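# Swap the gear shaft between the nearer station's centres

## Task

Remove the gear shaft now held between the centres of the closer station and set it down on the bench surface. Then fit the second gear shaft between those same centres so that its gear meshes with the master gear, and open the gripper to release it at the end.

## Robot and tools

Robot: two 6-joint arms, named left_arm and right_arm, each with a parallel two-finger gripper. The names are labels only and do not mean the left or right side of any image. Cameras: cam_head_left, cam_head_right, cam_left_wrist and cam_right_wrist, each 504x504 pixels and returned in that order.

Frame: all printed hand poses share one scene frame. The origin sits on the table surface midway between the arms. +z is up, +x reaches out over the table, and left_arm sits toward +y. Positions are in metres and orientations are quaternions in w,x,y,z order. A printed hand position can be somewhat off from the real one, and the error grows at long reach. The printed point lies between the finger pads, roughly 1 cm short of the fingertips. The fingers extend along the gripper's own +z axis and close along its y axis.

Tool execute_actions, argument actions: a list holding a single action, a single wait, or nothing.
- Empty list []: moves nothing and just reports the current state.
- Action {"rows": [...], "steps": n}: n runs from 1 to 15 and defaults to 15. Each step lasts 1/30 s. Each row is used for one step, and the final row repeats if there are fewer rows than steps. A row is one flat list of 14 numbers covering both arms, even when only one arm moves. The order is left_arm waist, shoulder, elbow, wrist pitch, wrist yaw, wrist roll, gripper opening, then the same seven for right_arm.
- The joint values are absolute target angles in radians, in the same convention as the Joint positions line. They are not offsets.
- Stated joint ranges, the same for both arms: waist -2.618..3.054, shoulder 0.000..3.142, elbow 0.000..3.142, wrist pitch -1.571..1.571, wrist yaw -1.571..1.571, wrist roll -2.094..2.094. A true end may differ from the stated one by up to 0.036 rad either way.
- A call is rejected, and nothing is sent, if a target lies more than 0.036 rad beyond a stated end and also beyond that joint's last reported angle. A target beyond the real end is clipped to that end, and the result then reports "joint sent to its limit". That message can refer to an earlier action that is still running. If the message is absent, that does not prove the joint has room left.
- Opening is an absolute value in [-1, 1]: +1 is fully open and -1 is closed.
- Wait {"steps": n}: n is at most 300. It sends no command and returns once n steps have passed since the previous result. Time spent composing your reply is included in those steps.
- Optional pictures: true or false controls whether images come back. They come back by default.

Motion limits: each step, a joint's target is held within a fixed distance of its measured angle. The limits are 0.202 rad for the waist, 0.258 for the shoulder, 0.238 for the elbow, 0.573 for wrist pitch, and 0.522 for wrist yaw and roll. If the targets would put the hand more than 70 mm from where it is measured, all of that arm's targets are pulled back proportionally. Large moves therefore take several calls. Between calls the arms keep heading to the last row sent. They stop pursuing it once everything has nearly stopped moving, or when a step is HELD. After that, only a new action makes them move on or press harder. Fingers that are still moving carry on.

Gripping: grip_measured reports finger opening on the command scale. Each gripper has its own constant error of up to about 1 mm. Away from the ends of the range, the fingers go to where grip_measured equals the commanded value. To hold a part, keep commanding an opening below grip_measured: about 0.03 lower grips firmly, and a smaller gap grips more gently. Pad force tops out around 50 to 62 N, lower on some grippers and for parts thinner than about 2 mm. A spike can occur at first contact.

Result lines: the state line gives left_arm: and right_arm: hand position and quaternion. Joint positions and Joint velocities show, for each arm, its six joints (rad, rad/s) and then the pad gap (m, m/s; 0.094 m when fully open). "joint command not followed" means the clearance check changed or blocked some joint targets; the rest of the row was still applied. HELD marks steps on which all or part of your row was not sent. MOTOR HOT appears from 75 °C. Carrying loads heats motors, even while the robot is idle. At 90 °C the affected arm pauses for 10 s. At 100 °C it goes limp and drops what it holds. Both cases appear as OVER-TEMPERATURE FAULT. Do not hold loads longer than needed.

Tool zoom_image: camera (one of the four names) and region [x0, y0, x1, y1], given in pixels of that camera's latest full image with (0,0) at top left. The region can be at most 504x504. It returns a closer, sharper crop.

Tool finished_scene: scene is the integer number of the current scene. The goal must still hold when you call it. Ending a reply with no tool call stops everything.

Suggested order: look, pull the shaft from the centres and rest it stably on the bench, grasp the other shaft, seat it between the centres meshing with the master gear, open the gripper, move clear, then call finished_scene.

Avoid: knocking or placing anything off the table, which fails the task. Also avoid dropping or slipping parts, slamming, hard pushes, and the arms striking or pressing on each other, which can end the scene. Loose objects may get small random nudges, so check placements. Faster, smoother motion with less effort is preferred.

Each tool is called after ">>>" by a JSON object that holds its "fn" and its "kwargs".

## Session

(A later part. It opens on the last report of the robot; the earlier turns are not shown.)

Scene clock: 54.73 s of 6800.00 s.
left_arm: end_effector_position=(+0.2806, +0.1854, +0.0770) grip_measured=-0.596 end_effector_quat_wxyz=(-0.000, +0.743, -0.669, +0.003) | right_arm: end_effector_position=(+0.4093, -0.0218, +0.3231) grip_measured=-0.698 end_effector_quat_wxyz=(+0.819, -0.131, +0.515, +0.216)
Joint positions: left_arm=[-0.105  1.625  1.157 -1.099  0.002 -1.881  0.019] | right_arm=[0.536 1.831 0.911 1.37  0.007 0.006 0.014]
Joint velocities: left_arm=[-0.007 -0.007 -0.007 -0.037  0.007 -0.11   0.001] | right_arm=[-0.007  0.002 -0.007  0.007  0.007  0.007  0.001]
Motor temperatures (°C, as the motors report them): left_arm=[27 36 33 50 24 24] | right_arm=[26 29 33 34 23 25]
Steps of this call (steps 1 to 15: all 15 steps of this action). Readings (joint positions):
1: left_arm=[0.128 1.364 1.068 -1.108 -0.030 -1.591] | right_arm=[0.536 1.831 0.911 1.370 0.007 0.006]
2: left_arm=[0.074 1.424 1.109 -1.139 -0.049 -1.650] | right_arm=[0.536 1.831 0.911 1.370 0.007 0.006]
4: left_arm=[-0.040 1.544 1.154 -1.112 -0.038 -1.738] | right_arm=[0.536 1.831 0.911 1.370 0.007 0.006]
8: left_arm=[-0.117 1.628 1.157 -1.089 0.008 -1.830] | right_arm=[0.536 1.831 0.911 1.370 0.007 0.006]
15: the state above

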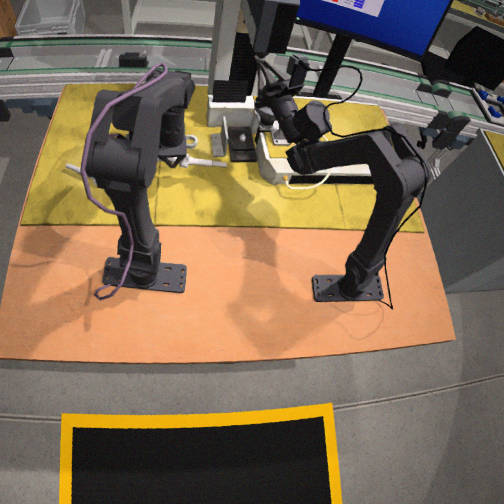

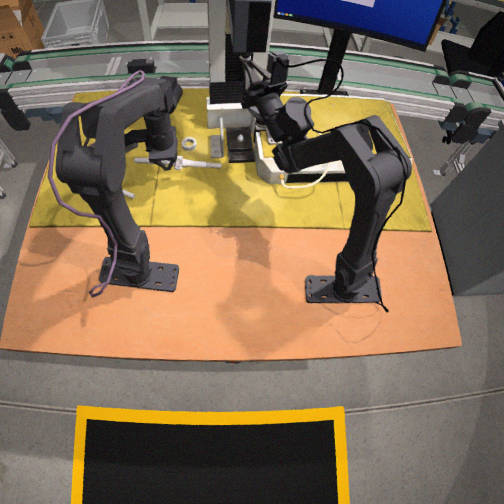

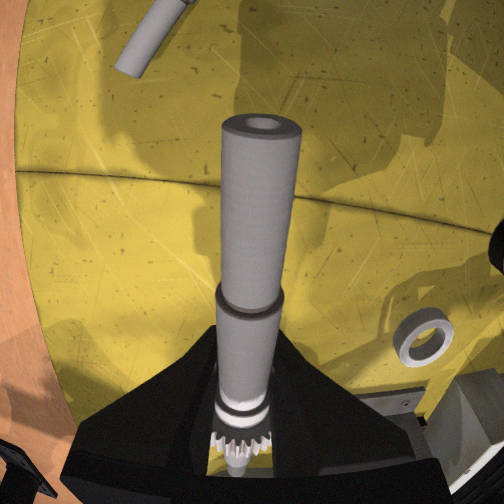

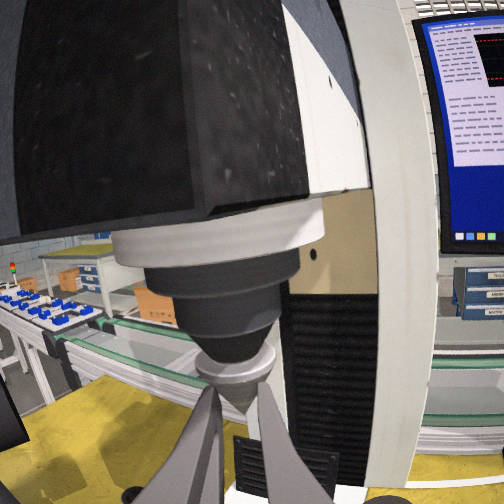

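>>> {"fn": "execute_actions", "kwargs": {"actions": [{"rows":[[-0.3,1.62,1.12,-1.02,0,-1.95,-0.7,0.53,1.82,1.02,1.39,0,0,-0.7]]}]}}

>>> {"fn": "execute_actions", "kwargs": {"actions": [{"rows":[[-0.3,1.67,1.04,-0.91,0,-1.95,-0.7,0.53,1.82,1.02,1.39,0,0,-0.7]]}]}}

Scene clock: 79.40 s of 6800.00 s.
left_arm: end_effector_position=(+0.2674, +0.1303, +0.0682) grip_measured=-0.596 end_effector_quat_wxyz=(-0.004, +0.695, -0.719, +0.013) | right_arm: end_effector_position=(+0.4093, -0.0218, +0.3231) grip_measured=-0.698 end_effector_quat_wxyz=(+0.819, -0.131, +0.515, +0.216)
Joint positions: left_arm=[-0.305  1.626  1.123 -1.04   0.003 -1.942  0.019] | right_arm=[0.536 1.831 0.911 1.37  0.007 0.006 0.014]
Joint velocities: left_arm=[-0.002  0.027  0.002  0.037  0.022  0.051 -0.001] | right_arm=[-0.002  0.002  0.012 -0.037 -0.095 -0.007 -0.001]
Motor temperatures (°C, as the motors report them): left_arm=[27 35 34 42 24 24] | right_arm=[26 29 35 34 23 25]
Steps of this call (steps 1 to 30: the robot went on to your last target; steps 31 to 90: nothing new was sent; then 21.17 s passed at rest; steps 91 to 105: all 15 steps of this action). Readings (joint positions):
91: left_arm=[-0.128 1.625 1.153 -1.093 -0.015 -1.902] | right_arm=[0.536 1.831 0.911 1.370 0.007 0.006]
92: left_arm=[-0.171 1.625 1.145 -1.079 -0.037 -1.913] | right_arm=[0.536 1.831 0.911 1.370 0.007 0.006]
94: left_arm=[-0.266 1.626 1.132 -1.054 -0.023 -1.924] | right_arm=[0.536 1.831 0.911 1.370 0.007 0.006]
98: left_arm=[-0.319 1.626 1.123 -1.045 0.012 -1.934] | right_arm=[0.536 1.831 0.911 1.370 0.007 0.006]
105: the state above

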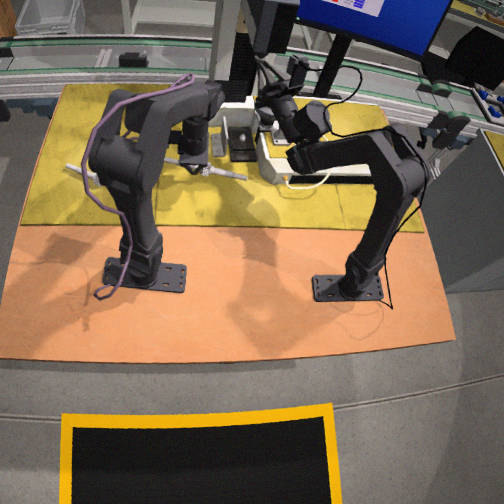

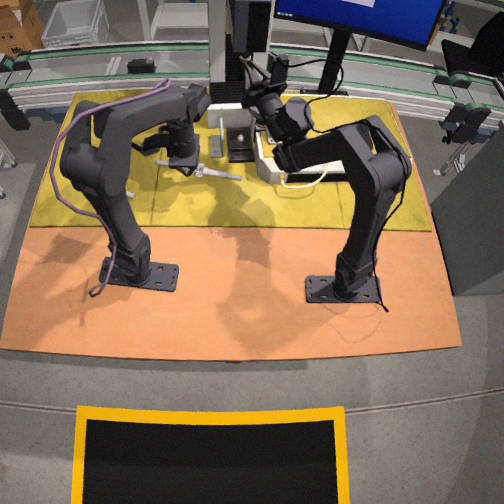

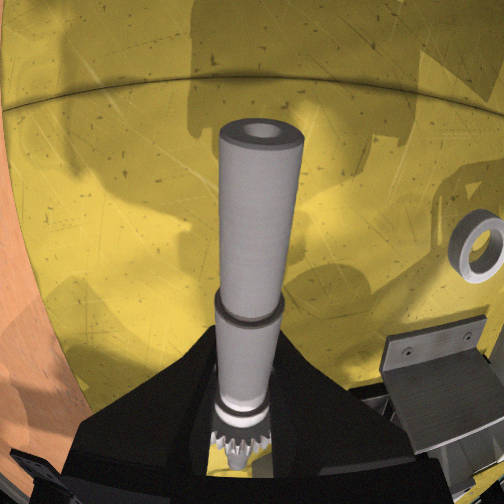

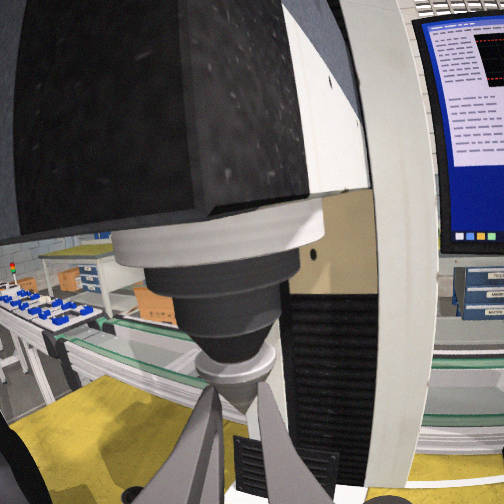

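Scene clock: 79.90 s of 6800.00 s.
left_arm: end_effector_position=(+0.2623, +0.1326, +0.0321) grip_measured=-0.596 end_effector_quat_wxyz=(+0.003, +0.696, -0.718, -0.003) | right_arm: end_effector_position=(+0.4093, -0.0218, +0.3231) grip_measured=-0.698 end_effector_quat_wxyz=(+0.819, -0.131, +0.515, +0.216)
Joint positions: left_arm=[-0.305  1.683  1.034 -0.929  0.002 -1.944  0.019] | right_arm=[0.536 1.831 0.911 1.37  0.007 0.006 0.014]
Joint velocities: left_arm=[ 0.002  0.002 -0.012  0.081  0.007 -0.066 -0.002] | right_arm=[-0.012 -0.002 -0.017  0.051 -0.081  0.007 -0.001]
Motor temperatures (°C, as the motors report them): left_arm=[27 35 34 42 24 24] | right_arm=[26 29 35 34 23 25]
Steps of this call (steps 1 to 15: all 15 steps of this action). Readings (joint positions):
1: left_arm=[-0.305 1.628 1.112 -1.025 0.003 -1.942] | right_arm=[0.536 1.831 0.911 1.370 0.007 0.006]
2: left_arm=[-0.305 1.631 1.095 -0.998 0.003 -1.943] | right_arm=[0.536 1.831 0.911 1.370 0.007 0.006]
4: left_arm=[-0.305 1.654 1.064 -0.965 0.003 -1.944] | right_arm=[0.536 1.831 0.911 1.370 0.007 0.006]
8: left_arm=[-0.305 1.683 1.034 -0.949 0.002 -1.944] | right_arm=[0.536 1.831 0.911 1.370 0.007 0.006]
15: the state above

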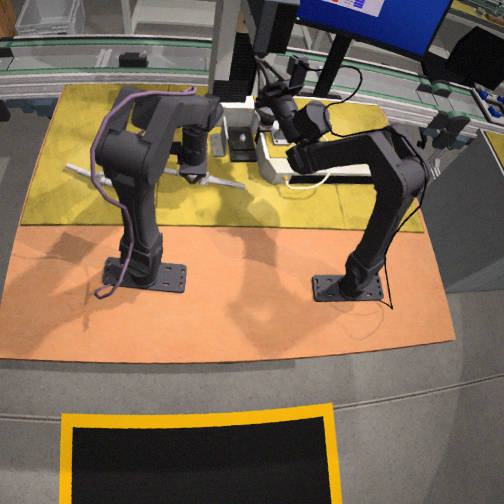

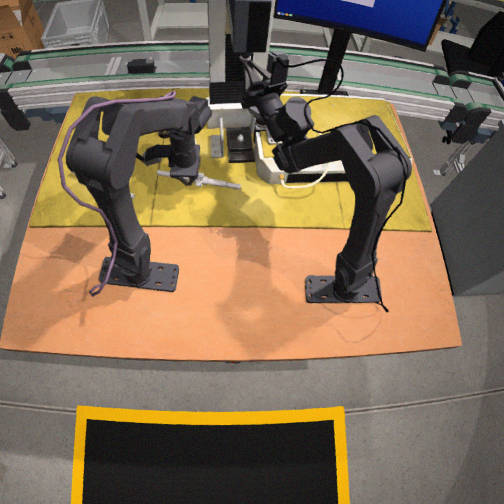

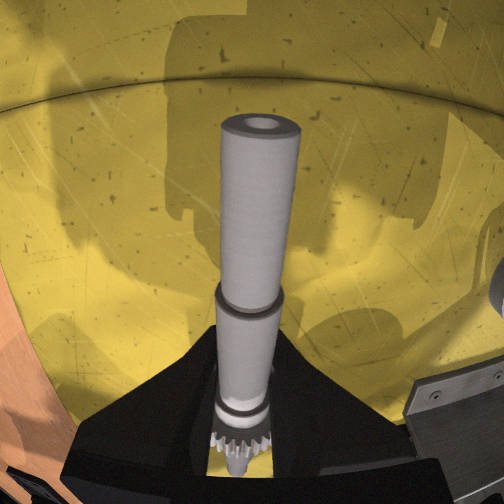

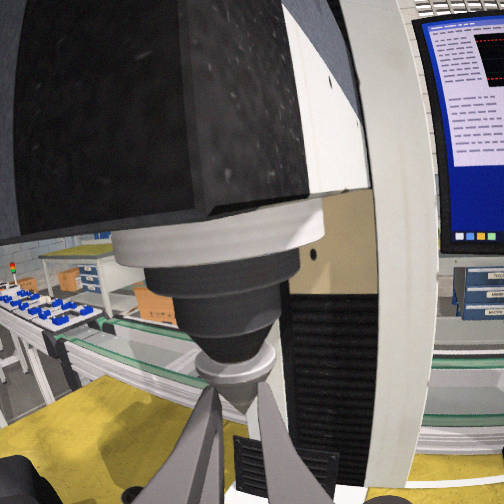

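>>> {"fn": "execute_actions", "kwargs": {"actions": [{"rows":[[-0.3,1.69,1.0,-0.86,0,-1.95,-0.63,0.53,1.82,1.02,1.39,0,0,-0.7]]}], "pictures": false}}

>>> {"fn": "execute_actions", "kwargs": {"actions": [{"rows":[[-0.3,1.69,1.0,-0.86,0,-1.95,0,0.53,1.82,1.02,1.39,0,0,-0.7]]}], "pictures": false}}

>>> {"fn": "execute_actions", "kwargs": {"actions": [{"rows":[[-0.3,1.57,1.19,-1.16,0,-1.95,0,0.53,1.82,1.02,1.39,0,0,-0.7]]}], "pictures": false}}

>>> {"fn": "execute_actions", "kwargs": {"actions": [{"rows":[[0.6,1.55,1.13,-1.13,0,-0.7,0.3,0.53,1.82,1.02,1.39,0,0,-0.7]]}], "pictures": false}}

>>> {"fn": "execute_actions", "kwargs": {"actions": [{"steps":25}]}}

Scene clock: 91.47 s of 6800.00 s.
left_arm: end_effector_position=(+0.2643, +0.1317, +0.0240) grip_measured=-0.596 end_effector_quat_wxyz=(-0.001, +0.696, -0.718, +0.005) | right_arm: end_effector_position=(+0.4093, -0.0218, +0.3231) grip_measured=-0.698 end_effector_quat_wxyz=(+0.819, -0.131, +0.515, +0.216)
Joint positions: left_arm=[-0.305  1.689  1.005 -0.877  0.003 -1.945  0.019] | right_arm=[0.536 1.831 0.911 1.37  0.007 0.006 0.014]
Joint velocities: left_arm=[-0.002  0.017 -0.007  0.007 -0.051  0.081  0.   ] | right_arm=[-0.022 -0.007 -0.002  0.007 -0.007 -0.037  0.001]
Motor temperatures (°C, as the motors report them): left_arm=[27 34 33 40 24 24] | right_arm=[26 29 35 35 23 25]
Steps of this call (steps 1 to 15: the robot went on to your last target; steps 16 to 90: nothing new was sent; then 8.07 s passed at rest; steps 91 to 105: all 15 steps of this action). Readings (joint positions):
91: left_arm=[-0.305 1.683 1.030 -0.919 0.002 -1.944] | right_arm=[0.536 1.831 0.911 1.370 0.007 0.006]
92: left_arm=[-0.305 1.683 1.024 -0.908 0.002 -1.944] | right_arm=[0.536 1.831 0.911 1.370 0.007 0.006]
94: left_arm=[-0.305 1.686 1.012 -0.893 0.003 -1.945] | right_arm=[0.536 1.831 0.911 1.370 0.007 0.006]
98: left_arm=[-0.305 1.689 1.005 -0.885 0.003 -1.945] | right_arm=[0.536 1.831 0.911 1.370 0.007 0.006]
105: the state above

Scene clock: 91.97 s of 6800.00 s.
left_arm: end_effector_position=(+0.2657, +0.1311, +0.0240) grip_measured=-0.002 end_effector_quat_wxyz=(-0.002, +0.696, -0.718, +0.008) | right_arm: end_effector_position=(+0.4093, -0.0218, +0.3231) grip_measured=-0.698 end_effector_quat_wxyz=(+0.819, -0.131, +0.515, +0.216)
Joint positions: left_arm=[-0.305  1.689  1.005 -0.871  0.003 -1.945  0.047] | right_arm=[0.536 1.831 0.911 1.37  0.007 0.006 0.014]
Joint velocities: left_arm=[ 0.002 -0.002 -0.002  0.022  0.022 -0.037 -0.   ] | right_arm=[-0.007 -0.002 -0.002  0.066  0.051 -0.095 -0.   ]
Motor temperatures (°C, as the motors report them): left_arm=[27 34 33 40 24 24] | right_arm=[26 29 35 35 23 25]
Steps of this call (steps 1 to 15: all 15 steps of this action). Readings (joint positions):
1: left_arm=[-0.305 1.689 1.005 -0.877 0.003 -1.945] | right_arm=[0.536 1.831 0.911 1.370 0.007 0.006]
2: left_arm=[-0.305 1.689 1.005 -0.876 0.003 -1.945] | right_arm=[0.536 1.831 0.911 1.370 0.007 0.006]
4: left_arm=[-0.305 1.689 1.005 -0.873 0.003 -1.945] | right_arm=[0.536 1.831 0.911 1.370 0.007 0.006]
8: left_arm=[-0.305 1.689 1.005 -0.871 0.003 -1.945] | right_arm=[0.536 1.831 0.911 1.370 0.007 0.006]
15: the state above

Scene clock: 92.47 s of 6800.00 s.
left_arm: end_effector_position=(+0.2676, +0.1302, +0.0995) grip_measured=-0.002 end_effector_quat_wxyz=(-0.012, +0.696, -0.717, +0.032) | right_arm: end_effector_position=(+0.4093, -0.0218, +0.3231) grip_measured=-0.698 end_effector_quat_wxyz=(+0.819, -0.131, +0.515, +0.216)
Joint positions: left_arm=[-0.305  1.565  1.185 -1.123  0.003 -1.945  0.047] | right_arm=[0.536 1.831 0.911 1.37  0.007 0.006 0.014]
Joint velocities: left_arm=[-0.012 -0.007  0.002 -0.125 -0.11  -0.051  0.001] | right_arm=[-0.012 -0.007  0.017 -0.037  0.095  0.051 -0.   ]
Motor temperatures (°C, as the motors report them): left_arm=[27 34 33 40 24 24] | right_arm=[26 30 35 35 23 25]
Steps of this call (steps 1 to 15: all 15 steps of this action). Readings (joint positions):
1: left_arm=[-0.305 1.685 1.026 -0.908 0.003 -1.945] | right_arm=[0.536 1.831 0.911 1.370 0.007 0.006]
2: left_arm=[-0.305 1.675 1.061 -0.966 0.003 -1.945] | right_arm=[0.536 1.831 0.911 1.370 0.007 0.006]
4: left_arm=[-0.305 1.628 1.130 -1.027 0.003 -1.945] | right_arm=[0.536 1.831 0.911 1.370 0.007 0.006]
8: left_arm=[-0.305 1.565 1.185 -1.073 0.003 -1.945] | right_arm=[0.536 1.831 0.911 1.370 0.007 0.006]
15: the state above

Scene clock: 92.97 s of 6800.00 s.
left_arm: end_effector_position=(+0.2446, +0.3811, +0.0906) grip_measured=+0.298 end_effector_quat_wxyz=(+0.020, -0.613, +0.789, +0.002) | right_arm: end_effector_position=(+0.4093, -0.0218, +0.3231) grip_measured=-0.698 end_effector_quat_wxyz=(+0.819, -0.131, +0.515, +0.216)
Joint positions: left_arm=[ 0.617  1.565  1.151 -1.117 -0.009 -0.803  0.061] | right_arm=[0.536 1.831 0.911 1.37  0.007 0.006 0.014]
Joint velocities: left_arm=[ 0.154  0.007 -0.002 -0.051 -0.11   0.608  0.001] | right_arm=[-0.012  0.007  0.012  0.022 -0.066  0.007 -0.001]
Motor temperatures (°C, as the motors report them): left_arm=[27 34 33 40 24 24] | right_arm=[26 30 35 35 23 25]
Steps of this call (steps 1 to 15: all 15 steps of this action). Readings (joint positions):
1: left_arm=[-0.281 1.565 1.181 -1.122 0.016 -1.863] | right_arm=[0.536 1.831 0.911 1.370 0.007 0.006]
2: left_arm=[-0.228 1.565 1.174 -1.120 0.023 -1.762] | right_arm=[0.536 1.831 0.911 1.370 0.007 0.006]
4: left_arm=[-0.083 1.565 1.157 -1.118 0.022 -1.563] | right_arm=[0.536 1.831 0.911 1.370 0.007 0.006]
8: left_arm=[0.221 1.565 1.151 -1.117 0.014 -1.164] | right_arm=[0.536 1.831 0.911 1.370 0.007 0.006]
15: the state above

Scene clock: 93.80 s of 6800.00 s.
left_arm: end_effector_position=(+0.2463, +0.3781, +0.0906) grip_measured=+0.298 end_effector_quat_wxyz=(+0.020, -0.570, +0.821, +0.001) | right_arm: end_effector_position=(+0.4093, -0.0218, +0.3231) grip_measured=-0.698 end_effector_quat_wxyz=(+0.819, -0.131, +0.515, +0.216)
Joint positions: left_arm=[ 0.606  1.565  1.151 -1.117 -0.007 -0.706  0.061] | right_arm=[0.536 1.831 0.911 1.37  0.007 0.006 0.014]
Joint velocities: left_arm=[-0.002 -0.017 -0.012  0.007 -0.081 -0.022 -0.   ] | right_arm=[-0.007 -0.037  0.012  0.007 -0.051 -0.051  0.   ]
Motor temperatures (°C, as the motors report them): left_arm=[27 34 33 40 24 24] | right_arm=[26 30 35 35 23 25]
Steps of this call (steps 1 to 25: the robot went on to your last target). Readings (joint positions):
1: left_arm=[0.618 1.565 1.151 -1.117 -0.009 -0.784] | right_arm=[0.536 1.831 0.911 1.370 0.007 0.006]
2: left_arm=[0.614 1.565 1.151 -1.117 -0.009 -0.768] | right_arm=[0.536 1.831 0.911 1.370 0.007 0.006]
4: left_arm=[0.608 1.565 1.151 -1.117 -0.007 -0.746] | right_arm=[0.536 1.831 0.911 1.370 0.007 0.006]
8: left_arm=[0.606 1.565 1.151 -1.117 -0.007 -0.722] | right_arm=[0.536 1.831 0.911 1.370 0.007 0.006]
25: the state above

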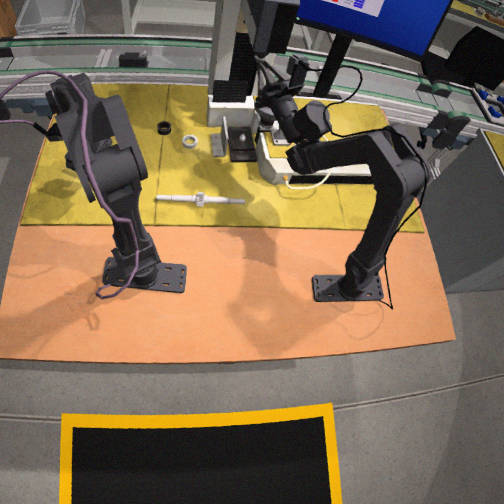

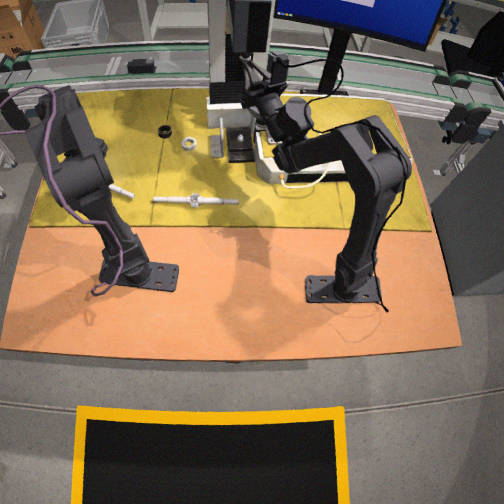

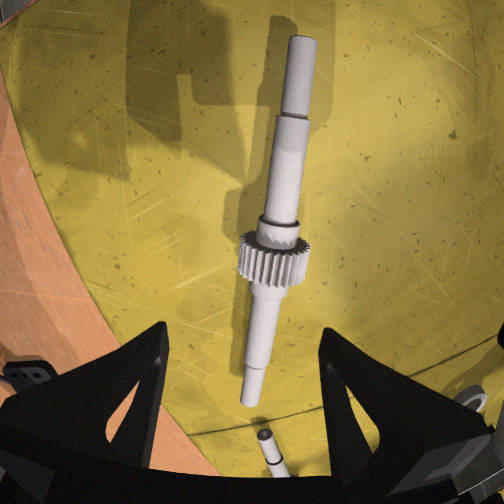

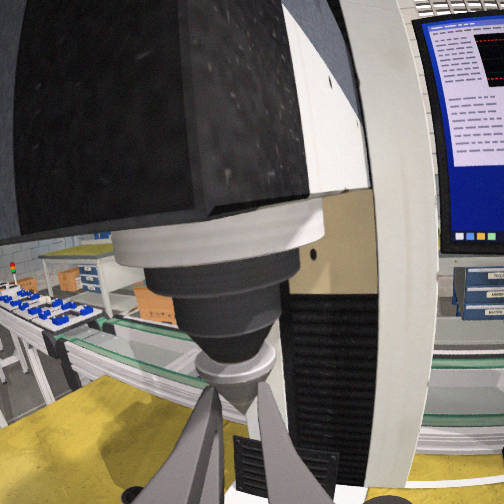

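>>> {"fn": "execute_actions", "kwargs": {"actions": [{"rows":[[0.69,1.7,1.33,-1.1,0,-0.5,0.3,0.53,1.82,1.02,1.39,0,0,-0.7],[0.69,1.7,1.33,-1.1,0,-0.5,0.3,0.53,1.82,1.02,1.39,0,0,-0.7],[0.69,1.83,1.33,-1.04,0,-0.5,0.3,0.53,1.82,1.02,1.39,0,0,-0.7]]}]}}

Scene clock: 99.07 s of 6800.00 s.
left_arm: end_effector_position=(+0.2813, +0.4286, +0.0542) grip_measured=+0.298 end_effector_quat_wxyz=(-0.001, -0.526, +0.851, -0.001) | right_arm: end_effector_position=(+0.4093, -0.0218, +0.3231) grip_measured=-0.698 end_effector_quat_wxyz=(+0.819, -0.131, +0.515, +0.216)
Joint positions: left_arm=[ 0.692  1.845  1.323 -1.05   0.002 -0.513  0.061] | right_arm=[0.536 1.831 0.911 1.37  0.007 0.006 0.014]
Joint velocities: left_arm=[ 0.002 -0.002  0.002  0.022  0.022  0.022 -0.001] | right_arm=[-0.007 -0.007  0.002 -0.007  0.066 -0.051  0.001]
Motor temperatures (°C, as the motors report them): left_arm=[27 34 32 40 24 24] | right_arm=[26 30 35 35 23 25]
Steps of this call (steps 1 to 15: the robot went on to your last target; steps 16 to 143: nothing new was sent; steps 144 to 158: all 15 steps of this action). Readings (joint positions):
144: left_arm=[0.615 1.583 1.176 -1.136 -0.001 -0.674] | right_arm=[0.536 1.831 0.911 1.370 0.007 0.006]
145: left_arm=[0.634 1.618 1.223 -1.146 0.002 -0.640] | right_arm=[0.536 1.831 0.911 1.370 0.007 0.006]
147: left_arm=[0.673 1.712 1.304 -1.107 0.002 -0.592] | right_arm=[0.536 1.831 0.911 1.370 0.007 0.006]
151: left_arm=[0.692 1.836 1.323 -1.052 0.002 -0.541] | right_arm=[0.536 1.831 0.911 1.370 0.007 0.006]
158: the state above

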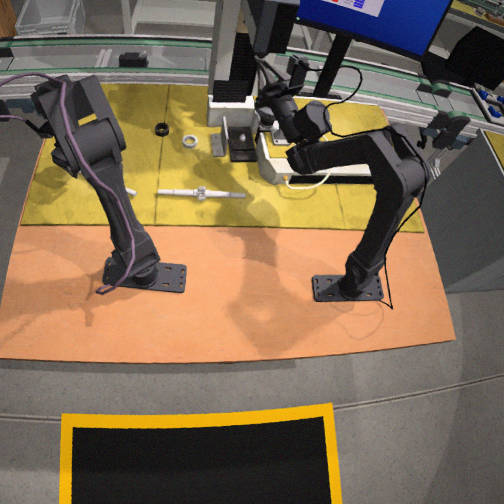

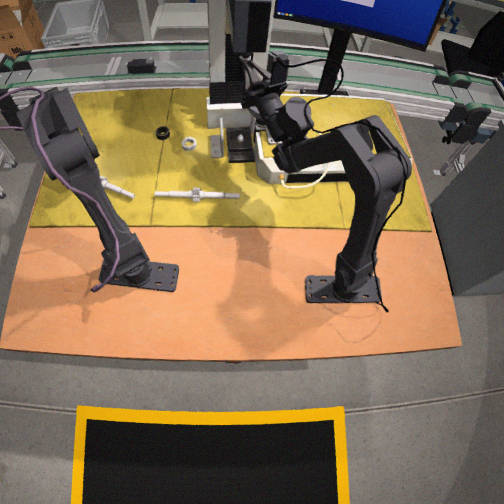

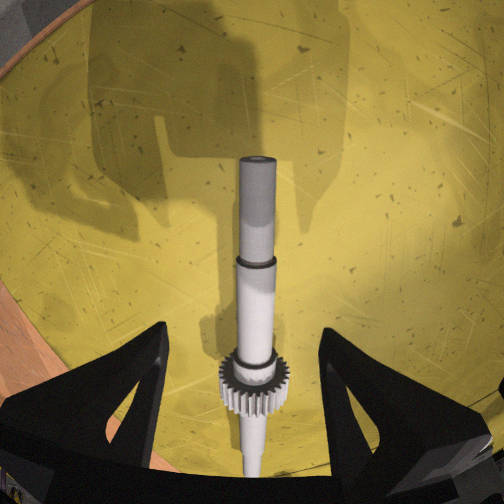

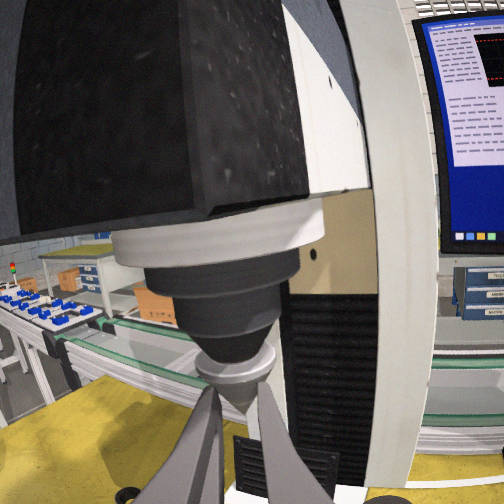

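>>> {"fn": "execute_actions", "kwargs": {"actions": [{"rows":[[0.67,1.875,1.21,-0.89,0,-0.5,0.2,0.53,1.82,1.02,1.39,0,0,-0.7]]}], "pictures": false}}

>>> {"fn": "execute_actions", "kwargs": {"actions": [{"rows":[[0.67,1.875,1.21,-0.89,0,-0.5,-0.7,0.53,1.82,1.02,1.39,0,0,-0.7]]}]}}

Scene clock: 102.47 s of 6800.00 s.
left_arm: end_effector_position=(+0.2824, +0.4224, +0.0207) grip_measured=+0.202 end_effector_quat_wxyz=(+0.002, -0.515, +0.857, -0.001) | right_arm: end_effector_position=(+0.4093, -0.0218, +0.3231) grip_measured=-0.698 end_effector_quat_wxyz=(+0.819, -0.131, +0.515, +0.216)
Joint positions: left_arm=[ 0.675  1.873  1.219 -0.912  0.002 -0.506  0.056] | right_arm=[0.536 1.831 0.911 1.37  0.007 0.006 0.014]
Joint velocities: left_arm=[ 0.007  0.007 -0.012 -0.066 -0.037 -0.007  0.   ] | right_arm=[-0.022  0.002  0.002  0.022  0.022  0.007 -0.001]
Motor temperatures (°C, as the motors report them): left_arm=[27 35 32 39 24 24] | right_arm=[26 30 35 35 23 25]
Steps of this call (steps 1 to 15: the robot went on to your last target; steps 16 to 87: nothing new was sent; steps 88 to 102: all 15 steps of this action). Readings (joint positions):
88: left_arm=[0.691 1.845 1.307 -1.026 0.002 -0.506] | right_arm=[0.536 1.831 0.911 1.370 0.007 0.006]
89: left_arm=[0.688 1.844 1.286 -0.995 0.002 -0.506] | right_arm=[0.536 1.831 0.911 1.370 0.007 0.006]
91: left_arm=[0.680 1.856 1.245 -0.960 0.002 -0.506] | right_arm=[0.536 1.831 0.911 1.370 0.007 0.006]
95: left_arm=[0.675 1.873 1.219 -0.938 0.002 -0.506] | right_arm=[0.536 1.831 0.911 1.370 0.007 0.006]
102: the state above

Scene clock: 102.97 s of 6800.00 s.
left_arm: end_effector_position=(+0.2838, +0.4229, +0.0207) grip_measured=-0.666 end_effector_quat_wxyz=(+0.005, -0.513, +0.858, -0.001) | right_arm: end_effector_position=(+0.4093, -0.0218, +0.3231) grip_measured=-0.698 end_effector_quat_wxyz=(+0.819, -0.131, +0.515, +0.216)
Joint positions: left_arm=[ 0.674  1.873  1.219 -0.906  0.002 -0.503  0.016] | right_arm=[0.536 1.831 0.911 1.37  0.007 0.006 0.014]
Joint velocities: left_arm=[-0.002  0.002  0.002 -0.066 -0.037 -0.037  0.   ] | right_arm=[-0.002 -0.022 -0.002 -0.022 -0.11   0.022 -0.001]
Motor temperatures (°C, as the motors report them): left_arm=[27 35 32 39 24 24] | right_arm=[26 30 35 35 23 25]
Steps of this call (steps 1 to 15: all 15 steps of this action). Readings (joint positions):
1: left_arm=[0.675 1.873 1.219 -0.911 0.002 -0.506] | right_arm=[0.536 1.831 0.911 1.370 0.007 0.006]
2: left_arm=[0.675 1.873 1.219 -0.910 0.002 -0.506] | right_arm=[0.536 1.831 0.911 1.370 0.007 0.006]
4: left_arm=[0.675 1.873 1.219 -0.907 0.004 -0.507] | right_arm=[0.536 1.831 0.911 1.370 0.007 0.006]
8: left_arm=[0.674 1.873 1.219 -0.906 0.002 -0.503] | right_arm=[0.536 1.831 0.911 1.370 0.007 0.006]
15: the state above

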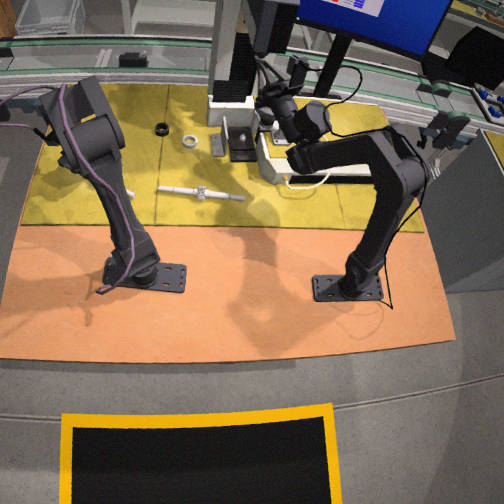

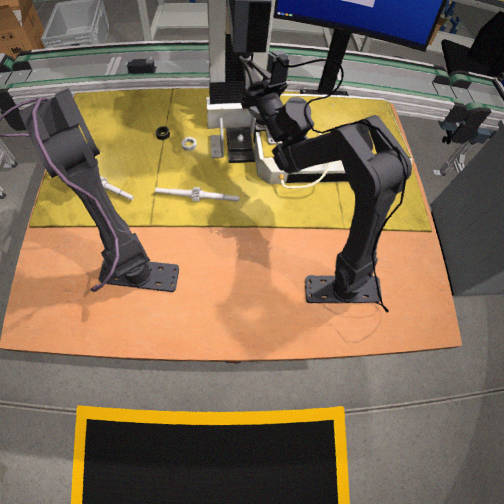

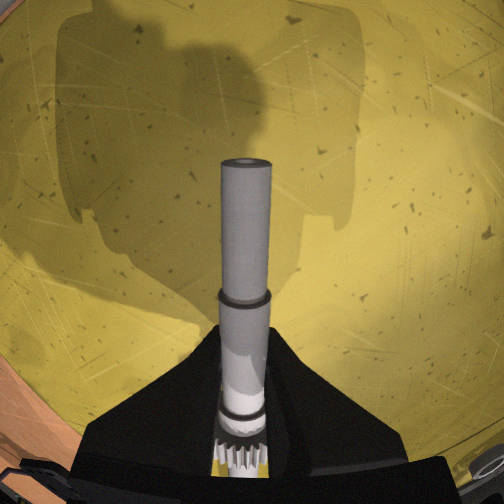

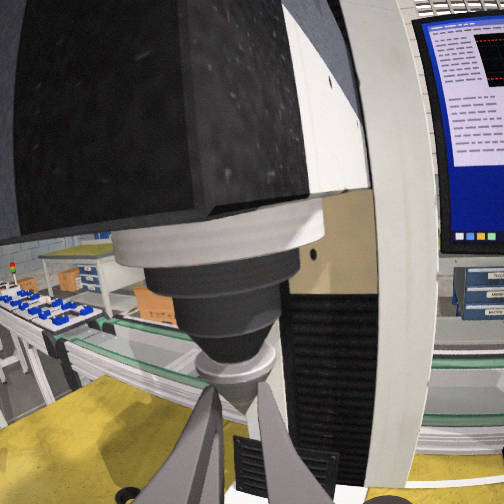

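Too shallow and too far from the gear; regrasp.

>>> {"fn": "execute_actions", "kwargs": {"actions": [{"rows":[[0.67,1.875,1.21,-0.89,0,-0.5,0,0.53,1.82,1.02,1.39,0,0,-0.7]],"steps":8}], "pictures": false}}

>>> {"fn": "execute_actions", "kwargs": {"actions": [{"rows":[[0.645,1.855,1.12,-0.84,0,-0.51,0,0.53,1.82,1.02,1.39,0,0,-0.7]]}], "pictures": false}}

>>> {"fn": "execute_actions", "kwargs": {"actions": [{"rows":[[0.645,1.855,1.12,-0.84,0,-0.51,-0.7,0.53,1.82,1.02,1.39,0,0,-0.7]]}]}}

Scene clock: 108.43 s of 6800.00 s.
left_arm: end_effector_position=(+0.2838, +0.4229, +0.0207) grip_measured=-0.002 end_effector_quat_wxyz=(+0.005, -0.513, +0.858, -0.001) | right_arm: end_effector_position=(+0.4093, -0.0218, +0.3231) grip_measured=-0.698 end_effector_quat_wxyz=(+0.819, -0.131, +0.515, +0.216)
Joint positions: left_arm=[ 0.674  1.873  1.219 -0.906  0.002 -0.503  0.047] | right_arm=[0.536 1.831 0.911 1.37  0.007 0.006 0.014]
Joint velocities: left_arm=[ 0.007 -0.002 -0.017 -0.007  0.037 -0.007 -0.   ] | right_arm=[ 0.002 -0.002  0.002 -0.007 -0.051 -0.051 -0.001]
Motor temperatures (°C, as the motors report them): left_arm=[27 35 32 39 24 24] | right_arm=[26 30 36 35 23 25]
Steps of this call (steps 1 to 15: the robot went on to your last target; steps 16 to 156: nothing new was sent; steps 157 to 164: all 8 steps of this action). Readings (joint positions):
157: left_arm=[0.674 1.873 1.219 -0.906 0.002 -0.503] | right_arm=[0.536 1.831 0.911 1.370 0.007 0.006]
158: left_arm=[0.674 1.873 1.219 -0.906 0.002 -0.503] | right_arm=[0.536 1.831 0.911 1.370 0.007 0.006]
160: left_arm=[0.674 1.873 1.219 -0.906 0.002 -0.503] | right_arm=[0.536 1.831 0.911 1.370 0.007 0.006]
164: the state above

Scene clock: 108.93 s of 6800.00 s.
left_arm: end_effector_position=(+0.2808, +0.4128, +0.0122) grip_measured=-0.002 end_effector_quat_wxyz=(+0.006, -0.503, +0.864, +0.002) | right_arm: end_effector_position=(+0.4093, -0.0218, +0.3231) grip_measured=-0.698 end_effector_quat_wxyz=(+0.819, -0.131, +0.515, +0.216)
Joint positions: left_arm=[ 0.649  1.858  1.161 -0.862 -0.004 -0.504  0.047] | right_arm=[0.536 1.831 0.911 1.37  0.007 0.006 0.014]
Joint velocities: left_arm=[-0.007  0.002 -0.002  0.037  0.066  0.081 -0.   ] | right_arm=[ 0.007  0.012 -0.017  0.037  0.051 -0.051 -0.   ]
Motor temperatures (°C, as the motors report them): left_arm=[27 35 32 39 24 24] | right_arm=[26 30 36 35 23 25]
Steps of this call (steps 1 to 15: all 15 steps of this action). Readings (joint positions):
1: left_arm=[0.672 1.871 1.207 -0.891 0.002 -0.503] | right_arm=[0.536 1.831 0.911 1.370 0.007 0.006]
2: left_arm=[0.668 1.867 1.187 -0.875 0.002 -0.504] | right_arm=[0.536 1.831 0.911 1.370 0.007 0.006]
4: left_arm=[0.656 1.860 1.166 -0.865 -0.001 -0.504] | right_arm=[0.536 1.831 0.911 1.370 0.007 0.006]
8: left_arm=[0.649 1.858 1.161 -0.862 -0.004 -0.504] | right_arm=[0.536 1.831 0.911 1.370 0.007 0.006]
15: the state above

Scene clock: 109.43 s of 6800.00 s.
left_arm: end_effector_position=(+0.2814, +0.4129, +0.0120) grip_measured=-0.665 end_effector_quat_wxyz=(+0.008, -0.503, +0.864, +0.002) | right_arm: end_effector_position=(+0.4093, -0.0218, +0.3231) grip_measured=-0.698 end_effector_quat_wxyz=(+0.819, -0.131, +0.515, +0.216)
Joint positions: left_arm=[ 0.649  1.858  1.16  -0.858 -0.003 -0.505  0.016] | right_arm=[0.536 1.831 0.911 1.37  0.007 0.006 0.014]
Joint velocities: left_arm=[-0.007  0.012  0.007 -0.037  0.007 -0.022  0.   ] | right_arm=[-0.002 -0.017 -0.007 -0.081 -0.051  0.037  0.   ]
Motor temperatures (°C, as the motors report them): left_arm=[27 35 32 39 24 24] | right_arm=[26 30 36 35 23 25]
Steps of this call (steps 1 to 15: all 15 steps of this action). Readings (joint positions):
1: left_arm=[0.649 1.858 1.161 -0.862 -0.004 -0.504] | right_arm=[0.536 1.831 0.911 1.370 0.007 0.006]
2: left_arm=[0.649 1.858 1.161 -0.862 -0.004 -0.504] | right_arm=[0.536 1.831 0.911 1.370 0.007 0.006]
4: left_arm=[0.649 1.858 1.160 -0.858 -0.004 -0.505] | right_arm=[0.536 1.831 0.911 1.370 0.007 0.006]
8: left_arm=[0.649 1.858 1.160 -0.858 -0.003 -0.505] | right_arm=[0.536 1.831 0.911 1.370 0.007 0.006]
15: the state above

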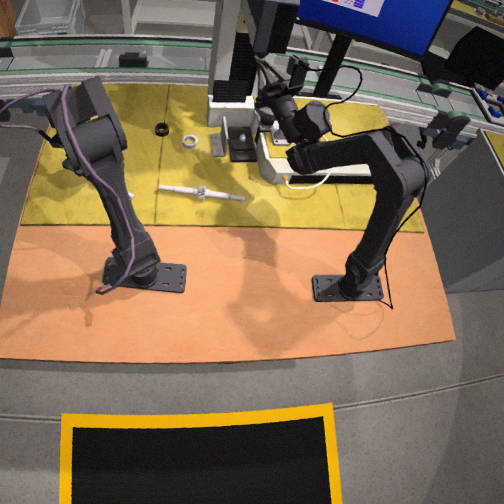

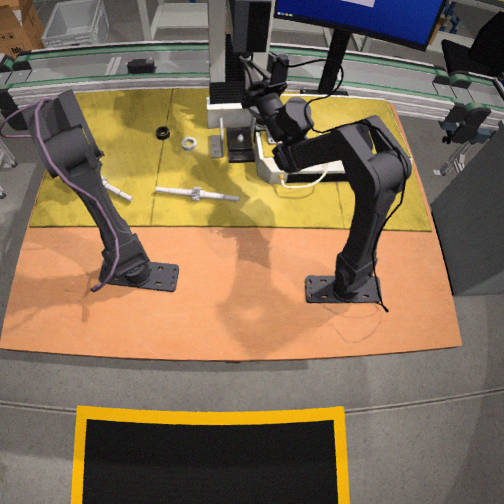

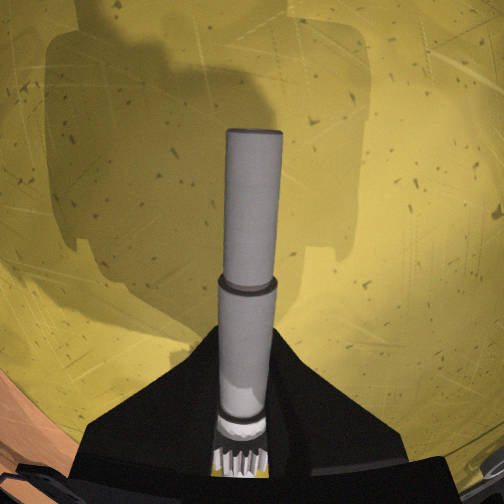

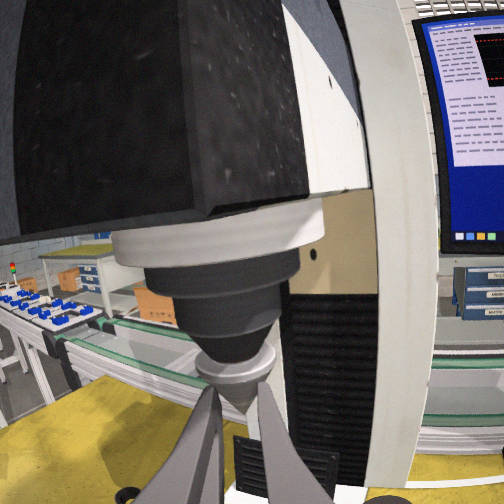

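>>> {"fn": "zoom_image", "kwargs": {"camera": "cam_head_right", "region": [80,160,250,220]}}

Region (80, 160, 250, 220) of cam_head_right's 504x504 image, scaled by 2.965, with more detail than that image has; it fills the top 178 rows of this view, and the rest is white.

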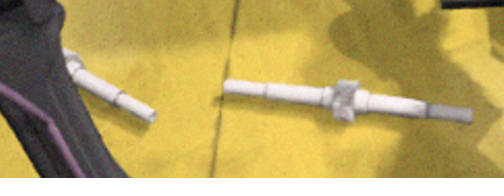

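>>> {"fn": "execute_actions", "kwargs": {"actions": [{"rows":[[0.645,1.83,1.23,-0.93,0,-0.7,-0.75,0.53,1.82,1.02,1.39,0,0,-0.7]],"steps":10}], "pictures": false}}

>>> {"fn": "execute_actions", "kwargs": {"actions": [{"rows":[[0.645,1.83,1.2,-0.9,0,-1.1,-0.75,0.53,1.82,1.02,1.39,0,0,-0.7]]}], "pictures": false}}

>>> {"fn": "execute_actions", "kwargs": {"actions": [{"rows":[[0.645,1.855,1.17,-0.87,0,-1.1,-0.75,0.53,1.82,1.02,1.39,0,0,-0.7]]}], "pictures": false}}

>>> {"fn": "execute_actions", "kwargs": {"actions": [{"rows":[[0.645,1.855,1.17,-0.87,0,-1.1,-0.4,0.53,1.82,1.02,1.39,0,0,-0.7]]}], "pictures": false}}

>>> {"fn": "execute_actions", "kwargs": {"actions": [{"rows":[[0.645,1.76,1.3,-1.1,0,-1.1,-0.4,0.53,1.82,1.02,1.39,0,0,-0.7]]}], "pictures": false}}

>>> {"fn": "execute_actions", "kwargs": {"actions": [{"rows":[[0.42,1.7,1.19,-1.06,0,1.8,0.3,0.53,1.82,1.02,1.39,0,0,-0.7]]}], "pictures": false}}

>>> {"fn": "execute_actions", "kwargs": {"actions": [{"steps":30}]}}

Scene clock: 123.23 s of 6800.00 s.
left_arm: end_effector_position=(+0.2843, +0.4149, +0.0197) grip_measured=-0.665 end_effector_quat_wxyz=(+0.008, -0.574, +0.819, +0.002) | right_arm: end_effector_position=(+0.4093, -0.0218, +0.3231) grip_measured=-0.698 end_effector_quat_wxyz=(+0.819, -0.131, +0.515, +0.216)
Joint positions: left_arm=[ 0.649  1.856  1.192 -0.89  -0.004 -0.673  0.016] | right_arm=[0.536 1.831 0.911 1.37  0.007 0.006 0.014]
Joint velocities: left_arm=[-0.012 -0.002 -0.002 -0.081  0.022 -0.256 -0.   ] | right_arm=[ 0.007 -0.012 -0.002  0.022  0.066  0.007  0.001]
Motor temperatures (°C, as the motors report them): left_arm=[27 35 31 38 24 24] | right_arm=[26 30 36 35 23 25]
Steps of this call (steps 1 to 15: the robot went on to your last target; steps 16 to 90: nothing new was sent; then 10.47 s passed at rest; steps 91 to 100: all 10 steps of this action). Readings (joint positions):
91: left_arm=[0.649 1.856 1.167 -0.867 -0.004 -0.533] | right_arm=[0.536 1.831 0.911 1.370 0.007 0.006]
92: left_arm=[0.649 1.856 1.173 -0.876 -0.004 -0.566] | right_arm=[0.536 1.831 0.911 1.370 0.007 0.006]
94: left_arm=[0.649 1.856 1.185 -0.886 -0.004 -0.613] | right_arm=[0.536 1.831 0.911 1.370 0.007 0.006]
98: left_arm=[0.649 1.856 1.192 -0.887 -0.004 -0.661] | right_arm=[0.536 1.831 0.911 1.370 0.007 0.006]
100: the state above

Scene clock: 123.73 s of 6800.00 s.
left_arm: end_effector_position=(+0.2836, +0.4151, +0.0197) grip_measured=-0.665 end_effector_quat_wxyz=(-0.008, +0.727, -0.686, -0.002) | right_arm: end_effector_position=(+0.4093, -0.0218, +0.3231) grip_measured=-0.698 end_effector_quat_wxyz=(+0.819, -0.131, +0.515, +0.216)
Joint positions: left_arm=[ 0.649  1.856  1.192 -0.892 -0.007 -1.079  0.016] | right_arm=[0.536 1.831 0.911 1.37  0.007 0.006 0.014]
Joint velocities: left_arm=[-0.002 -0.012  0.012 -0.007 -0.037 -0.095 -0.   ] | right_arm=[ 0.007 -0.002 -0.007 -0.037 -0.007 -0.022 -0.001]
Motor temperatures (°C, as the motors report them): left_arm=[27 35 31 38 24 24] | right_arm=[26 30 36 35 23 25]
Steps of this call (steps 1 to 15: all 15 steps of this action). Readings (joint positions):
1: left_arm=[0.649 1.856 1.192 -0.892 -0.008 -0.737] | right_arm=[0.536 1.831 0.911 1.370 0.007 0.006]
2: left_arm=[0.649 1.856 1.192 -0.892 -0.007 -0.810] | right_arm=[0.536 1.831 0.911 1.370 0.007 0.006]
4: left_arm=[0.649 1.856 1.192 -0.892 -0.007 -0.914] | right_arm=[0.536 1.831 0.911 1.370 0.007 0.006]
8: left_arm=[0.649 1.856 1.192 -0.892 -0.007 -1.021] | right_arm=[0.536 1.831 0.911 1.370 0.007 0.006]
15: the state above

Scene clock: 124.23 s of 6800.00 s.
left_arm: end_effector_position=(+0.2815, +0.4138, +0.0159) grip_measured=-0.665 end_effector_quat_wxyz=(-0.006, +0.732, -0.681, -0.002) | right_arm: end_effector_position=(+0.4093, -0.0218, +0.3231) grip_measured=-0.698 end_effector_quat_wxyz=(+0.819, -0.131, +0.515, +0.216)
Joint positions: left_arm=[ 0.649  1.856  1.175 -0.878 -0.007 -1.093  0.016] | right_arm=[0.536 1.831 0.911 1.37  0.007 0.006 0.014]
Joint velocities: left_arm=[-0.007 -0.002  0.007 -0.066 -0.051  0.007 -0.001] | right_arm=[ 0.002  0.002  0.002 -0.051  0.007 -0.022  0.001]
Motor temperatures (°C, as the motors report them): left_arm=[27 35 31 38 24 24] | right_arm=[26 30 36 35 23 25]
Steps of this call (steps 1 to 15: all 15 steps of this action). Readings (joint positions):
1: left_arm=[0.649 1.856 1.190 -0.889 -0.007 -1.082] | right_arm=[0.536 1.831 0.911 1.370 0.007 0.006]
2: left_arm=[0.649 1.856 1.187 -0.886 -0.007 -1.085] | right_arm=[0.536 1.831 0.911 1.370 0.007 0.006]
4: left_arm=[0.649 1.856 1.180 -0.881 -0.007 -1.088] | right_arm=[0.536 1.831 0.911 1.370 0.007 0.006]
8: left_arm=[0.649 1.856 1.175 -0.881 -0.007 -1.091] | right_arm=[0.536 1.831 0.911 1.370 0.007 0.006]
15: the state above

Scene clock: 124.73 s of 6800.00 s.
left_arm: end_effector_position=(+0.2818, +0.4137, +0.0159) grip_measured=-0.402 end_effector_quat_wxyz=(-0.007, +0.733, -0.681, -0.001) | right_arm: end_effector_position=(+0.4093, -0.0218, +0.3231) grip_measured=-0.698 end_effector_quat_wxyz=(+0.819, -0.131, +0.515, +0.216)
Joint positions: left_arm=[ 0.649  1.856  1.175 -0.878 -0.006 -1.094  0.028] | right_arm=[0.536 1.831 0.911 1.37  0.007 0.006 0.014]
Joint velocities: left_arm=[-0.002 -0.007 -0.017 -0.037 -0.007  0.007  0.   ] | right_arm=[-0.007 -0.002 -0.007  0.007  0.007 -0.022 -0.001]
Motor temperatures (°C, as the motors report them): left_arm=[27 35 31 38 24 24] | right_arm=[26 30 36 35 23 25]
Steps of this call (steps 1 to 15: all 15 steps of this action). Readings (joint positions):
1: left_arm=[0.649 1.856 1.175 -0.878 -0.007 -1.093] | right_arm=[0.536 1.831 0.911 1.370 0.007 0.006]
2: left_arm=[0.649 1.856 1.175 -0.878 -0.007 -1.094] | right_arm=[0.536 1.831 0.911 1.370 0.007 0.006]
4: left_arm=[0.649 1.856 1.175 -0.878 -0.006 -1.094] | right_arm=[0.536 1.831 0.911 1.370 0.007 0.006]
8: left_arm=[0.649 1.856 1.175 -0.878 -0.006 -1.094] | right_arm=[0.536 1.831 0.911 1.370 0.007 0.006]
15: the state above

Scene clock: 125.23 s of 6800.00 s.
left_arm: end_effector_position=(+0.2787, +0.4116, +0.0708) grip_measured=-0.402 end_effector_quat_wxyz=(-0.013, +0.733, -0.680, +0.001) | right_arm: end_effector_position=(+0.4093, -0.0218, +0.3231) grip_measured=-0.698 end_effector_quat_wxyz=(+0.819, -0.131, +0.515, +0.216)
Joint positions: left_arm=[ 0.649  1.762  1.287 -1.071 -0.005 -1.094  0.028] | right_arm=[0.536 1.831 0.911 1.37  0.007 0.006 0.014]
Joint velocities: left_arm=[ 0.002 -0.012 -0.012 -0.066 -0.037  0.037  0.001] | right_arm=[-0.012 -0.002 -0.007  0.007 -0.007 -0.051  0.   ]
Motor temperatures (°C, as the motors report them): left_arm=[27 35 31 38 24 24] | right_arm=[26 30 36 35 23 25]
Steps of this call (steps 1 to 15: all 15 steps of this action). Readings (joint positions):
1: left_arm=[0.649 1.853 1.190 -0.907 -0.006 -1.094] | right_arm=[0.536 1.831 0.911 1.370 0.007 0.006]
2: left_arm=[0.649 1.845 1.211 -0.949 -0.005 -1.094] | right_arm=[0.536 1.831 0.911 1.370 0.007 0.006]
4: left_arm=[0.649 1.810 1.250 -0.998 -0.005 -1.094] | right_arm=[0.536 1.831 0.911 1.370 0.007 0.006]
8: left_arm=[0.649 1.763 1.287 -1.036 -0.005 -1.094] | right_arm=[0.536 1.831 0.911 1.370 0.007 0.006]
15: the state above

Scene clock: 125.73 s of 6800.00 s.
left_arm: end_effector_position=(+0.2929, +0.3356, +0.0611) grip_measured=+0.298 end_effector_quat_wxyz=(-0.001, +0.033, +0.999, -0.004) | right_arm: end_effector_position=(+0.4093, -0.0218, +0.3231) grip_measured=-0.698 end_effector_quat_wxyz=(+0.819, -0.131, +0.515, +0.216)
Joint positions: left_arm=[ 0.416  1.728  1.207 -1.055  0.008  0.383  0.061] | right_arm=[0.536 1.831 0.911 1.37  0.007 0.006 0.014]
Joint velocities: left_arm=[-0.022  0.002  0.012 -0.007 -0.022  2.777 -0.001] | right_arm=[ 0.017 -0.012 -0.012 -0.066  0.022 -0.051 -0.   ]
Motor temperatures (°C, as the motors report them): left_arm=[27 35 31 38 24 24] | right_arm=[26 30 36 35 23 25]
Steps of this call (steps 1 to 15: all 15 steps of this action). Readings (joint positions):
1: left_arm=[0.628 1.755 1.274 -1.061 -0.016 -1.014] | right_arm=[0.536 1.831 0.911 1.370 0.007 0.006]
2: left_arm=[0.584 1.742 1.252 -1.055 -0.023 -0.914] | right_arm=[0.536 1.831 0.911 1.370 0.007 0.006]
4: left_arm=[0.467 1.729 1.221 -1.055 -0.013 -0.714] | right_arm=[0.536 1.831 0.911 1.370 0.007 0.006]
8: left_arm=[0.395 1.728 1.207 -1.055 0.009 -0.314] | right_arm=[0.536 1.831 0.911 1.370 0.007 0.006]
15: the state above

Scene clock: 126.73 s of 6800.00 s.
left_arm: end_effector_position=(+0.2929, +0.3359, +0.0611) grip_measured=+0.299 end_effector_quat_wxyz=(+0.002, +0.672, +0.741, -0.004) | right_arm: end_effector_position=(+0.4093, -0.0218, +0.3231) grip_measured=-0.698 end_effector_quat_wxyz=(+0.819, -0.131, +0.515, +0.216)
Joint positions: left_arm=[ 0.416  1.728  1.207 -1.055  0.006  1.79   0.061] | right_arm=[0.536 1.831 0.911 1.37  0.007 0.006 0.014]
Joint velocities: left_arm=[-0.007  0.017 -0.002  0.022  0.007  0.022  0.   ] | right_arm=[-0.002 -0.007 -0.002  0.022  0.007 -0.066 -0.001]
Motor temperatures (°C, as the motors report them): left_arm=[27 35 31 38 24 24] | right_arm=[26 30 36 35 23 25]
Steps of this call (steps 1 to 30: the robot went on to your last target). Readings (joint positions):
1: left_arm=[0.416 1.728 1.207 -1.055 0.008 0.483] | right_arm=[0.536 1.831 0.911 1.370 0.007 0.006]
2: left_arm=[0.416 1.728 1.207 -1.055 0.008 0.582] | right_arm=[0.536 1.831 0.911 1.370 0.007 0.006]
4: left_arm=[0.416 1.728 1.207 -1.055 0.008 0.781] | right_arm=[0.536 1.831 0.911 1.370 0.007 0.006]
8: left_arm=[0.416 1.728 1.207 -1.055 0.007 1.180] | right_arm=[0.536 1.831 0.911 1.370 0.007 0.006]
30: the state above

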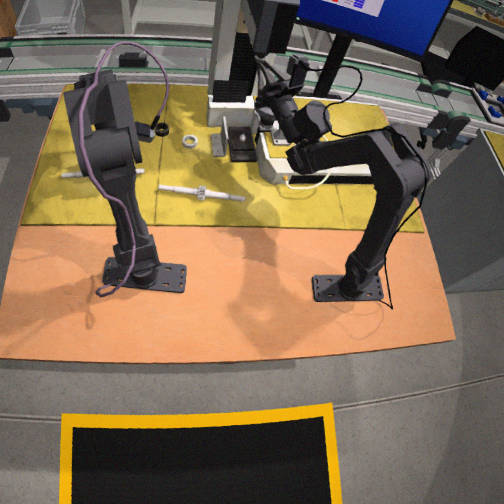

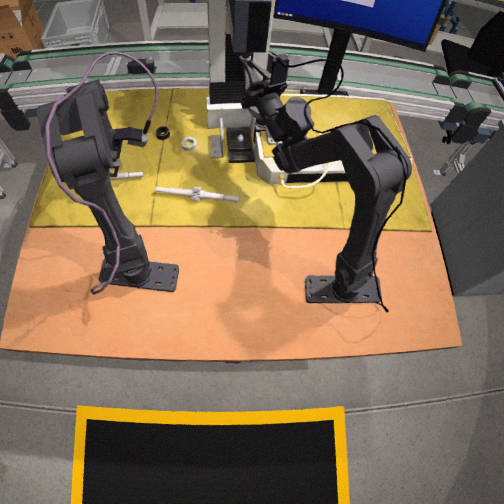

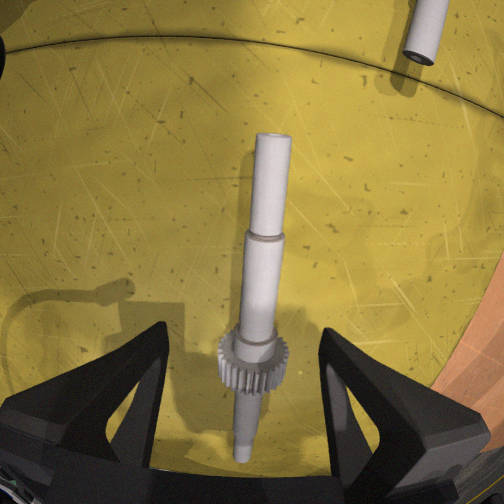

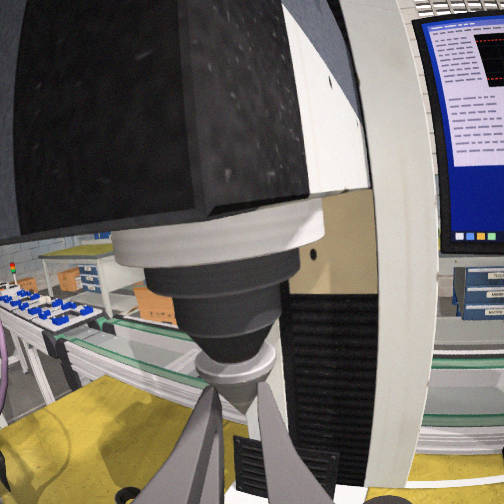

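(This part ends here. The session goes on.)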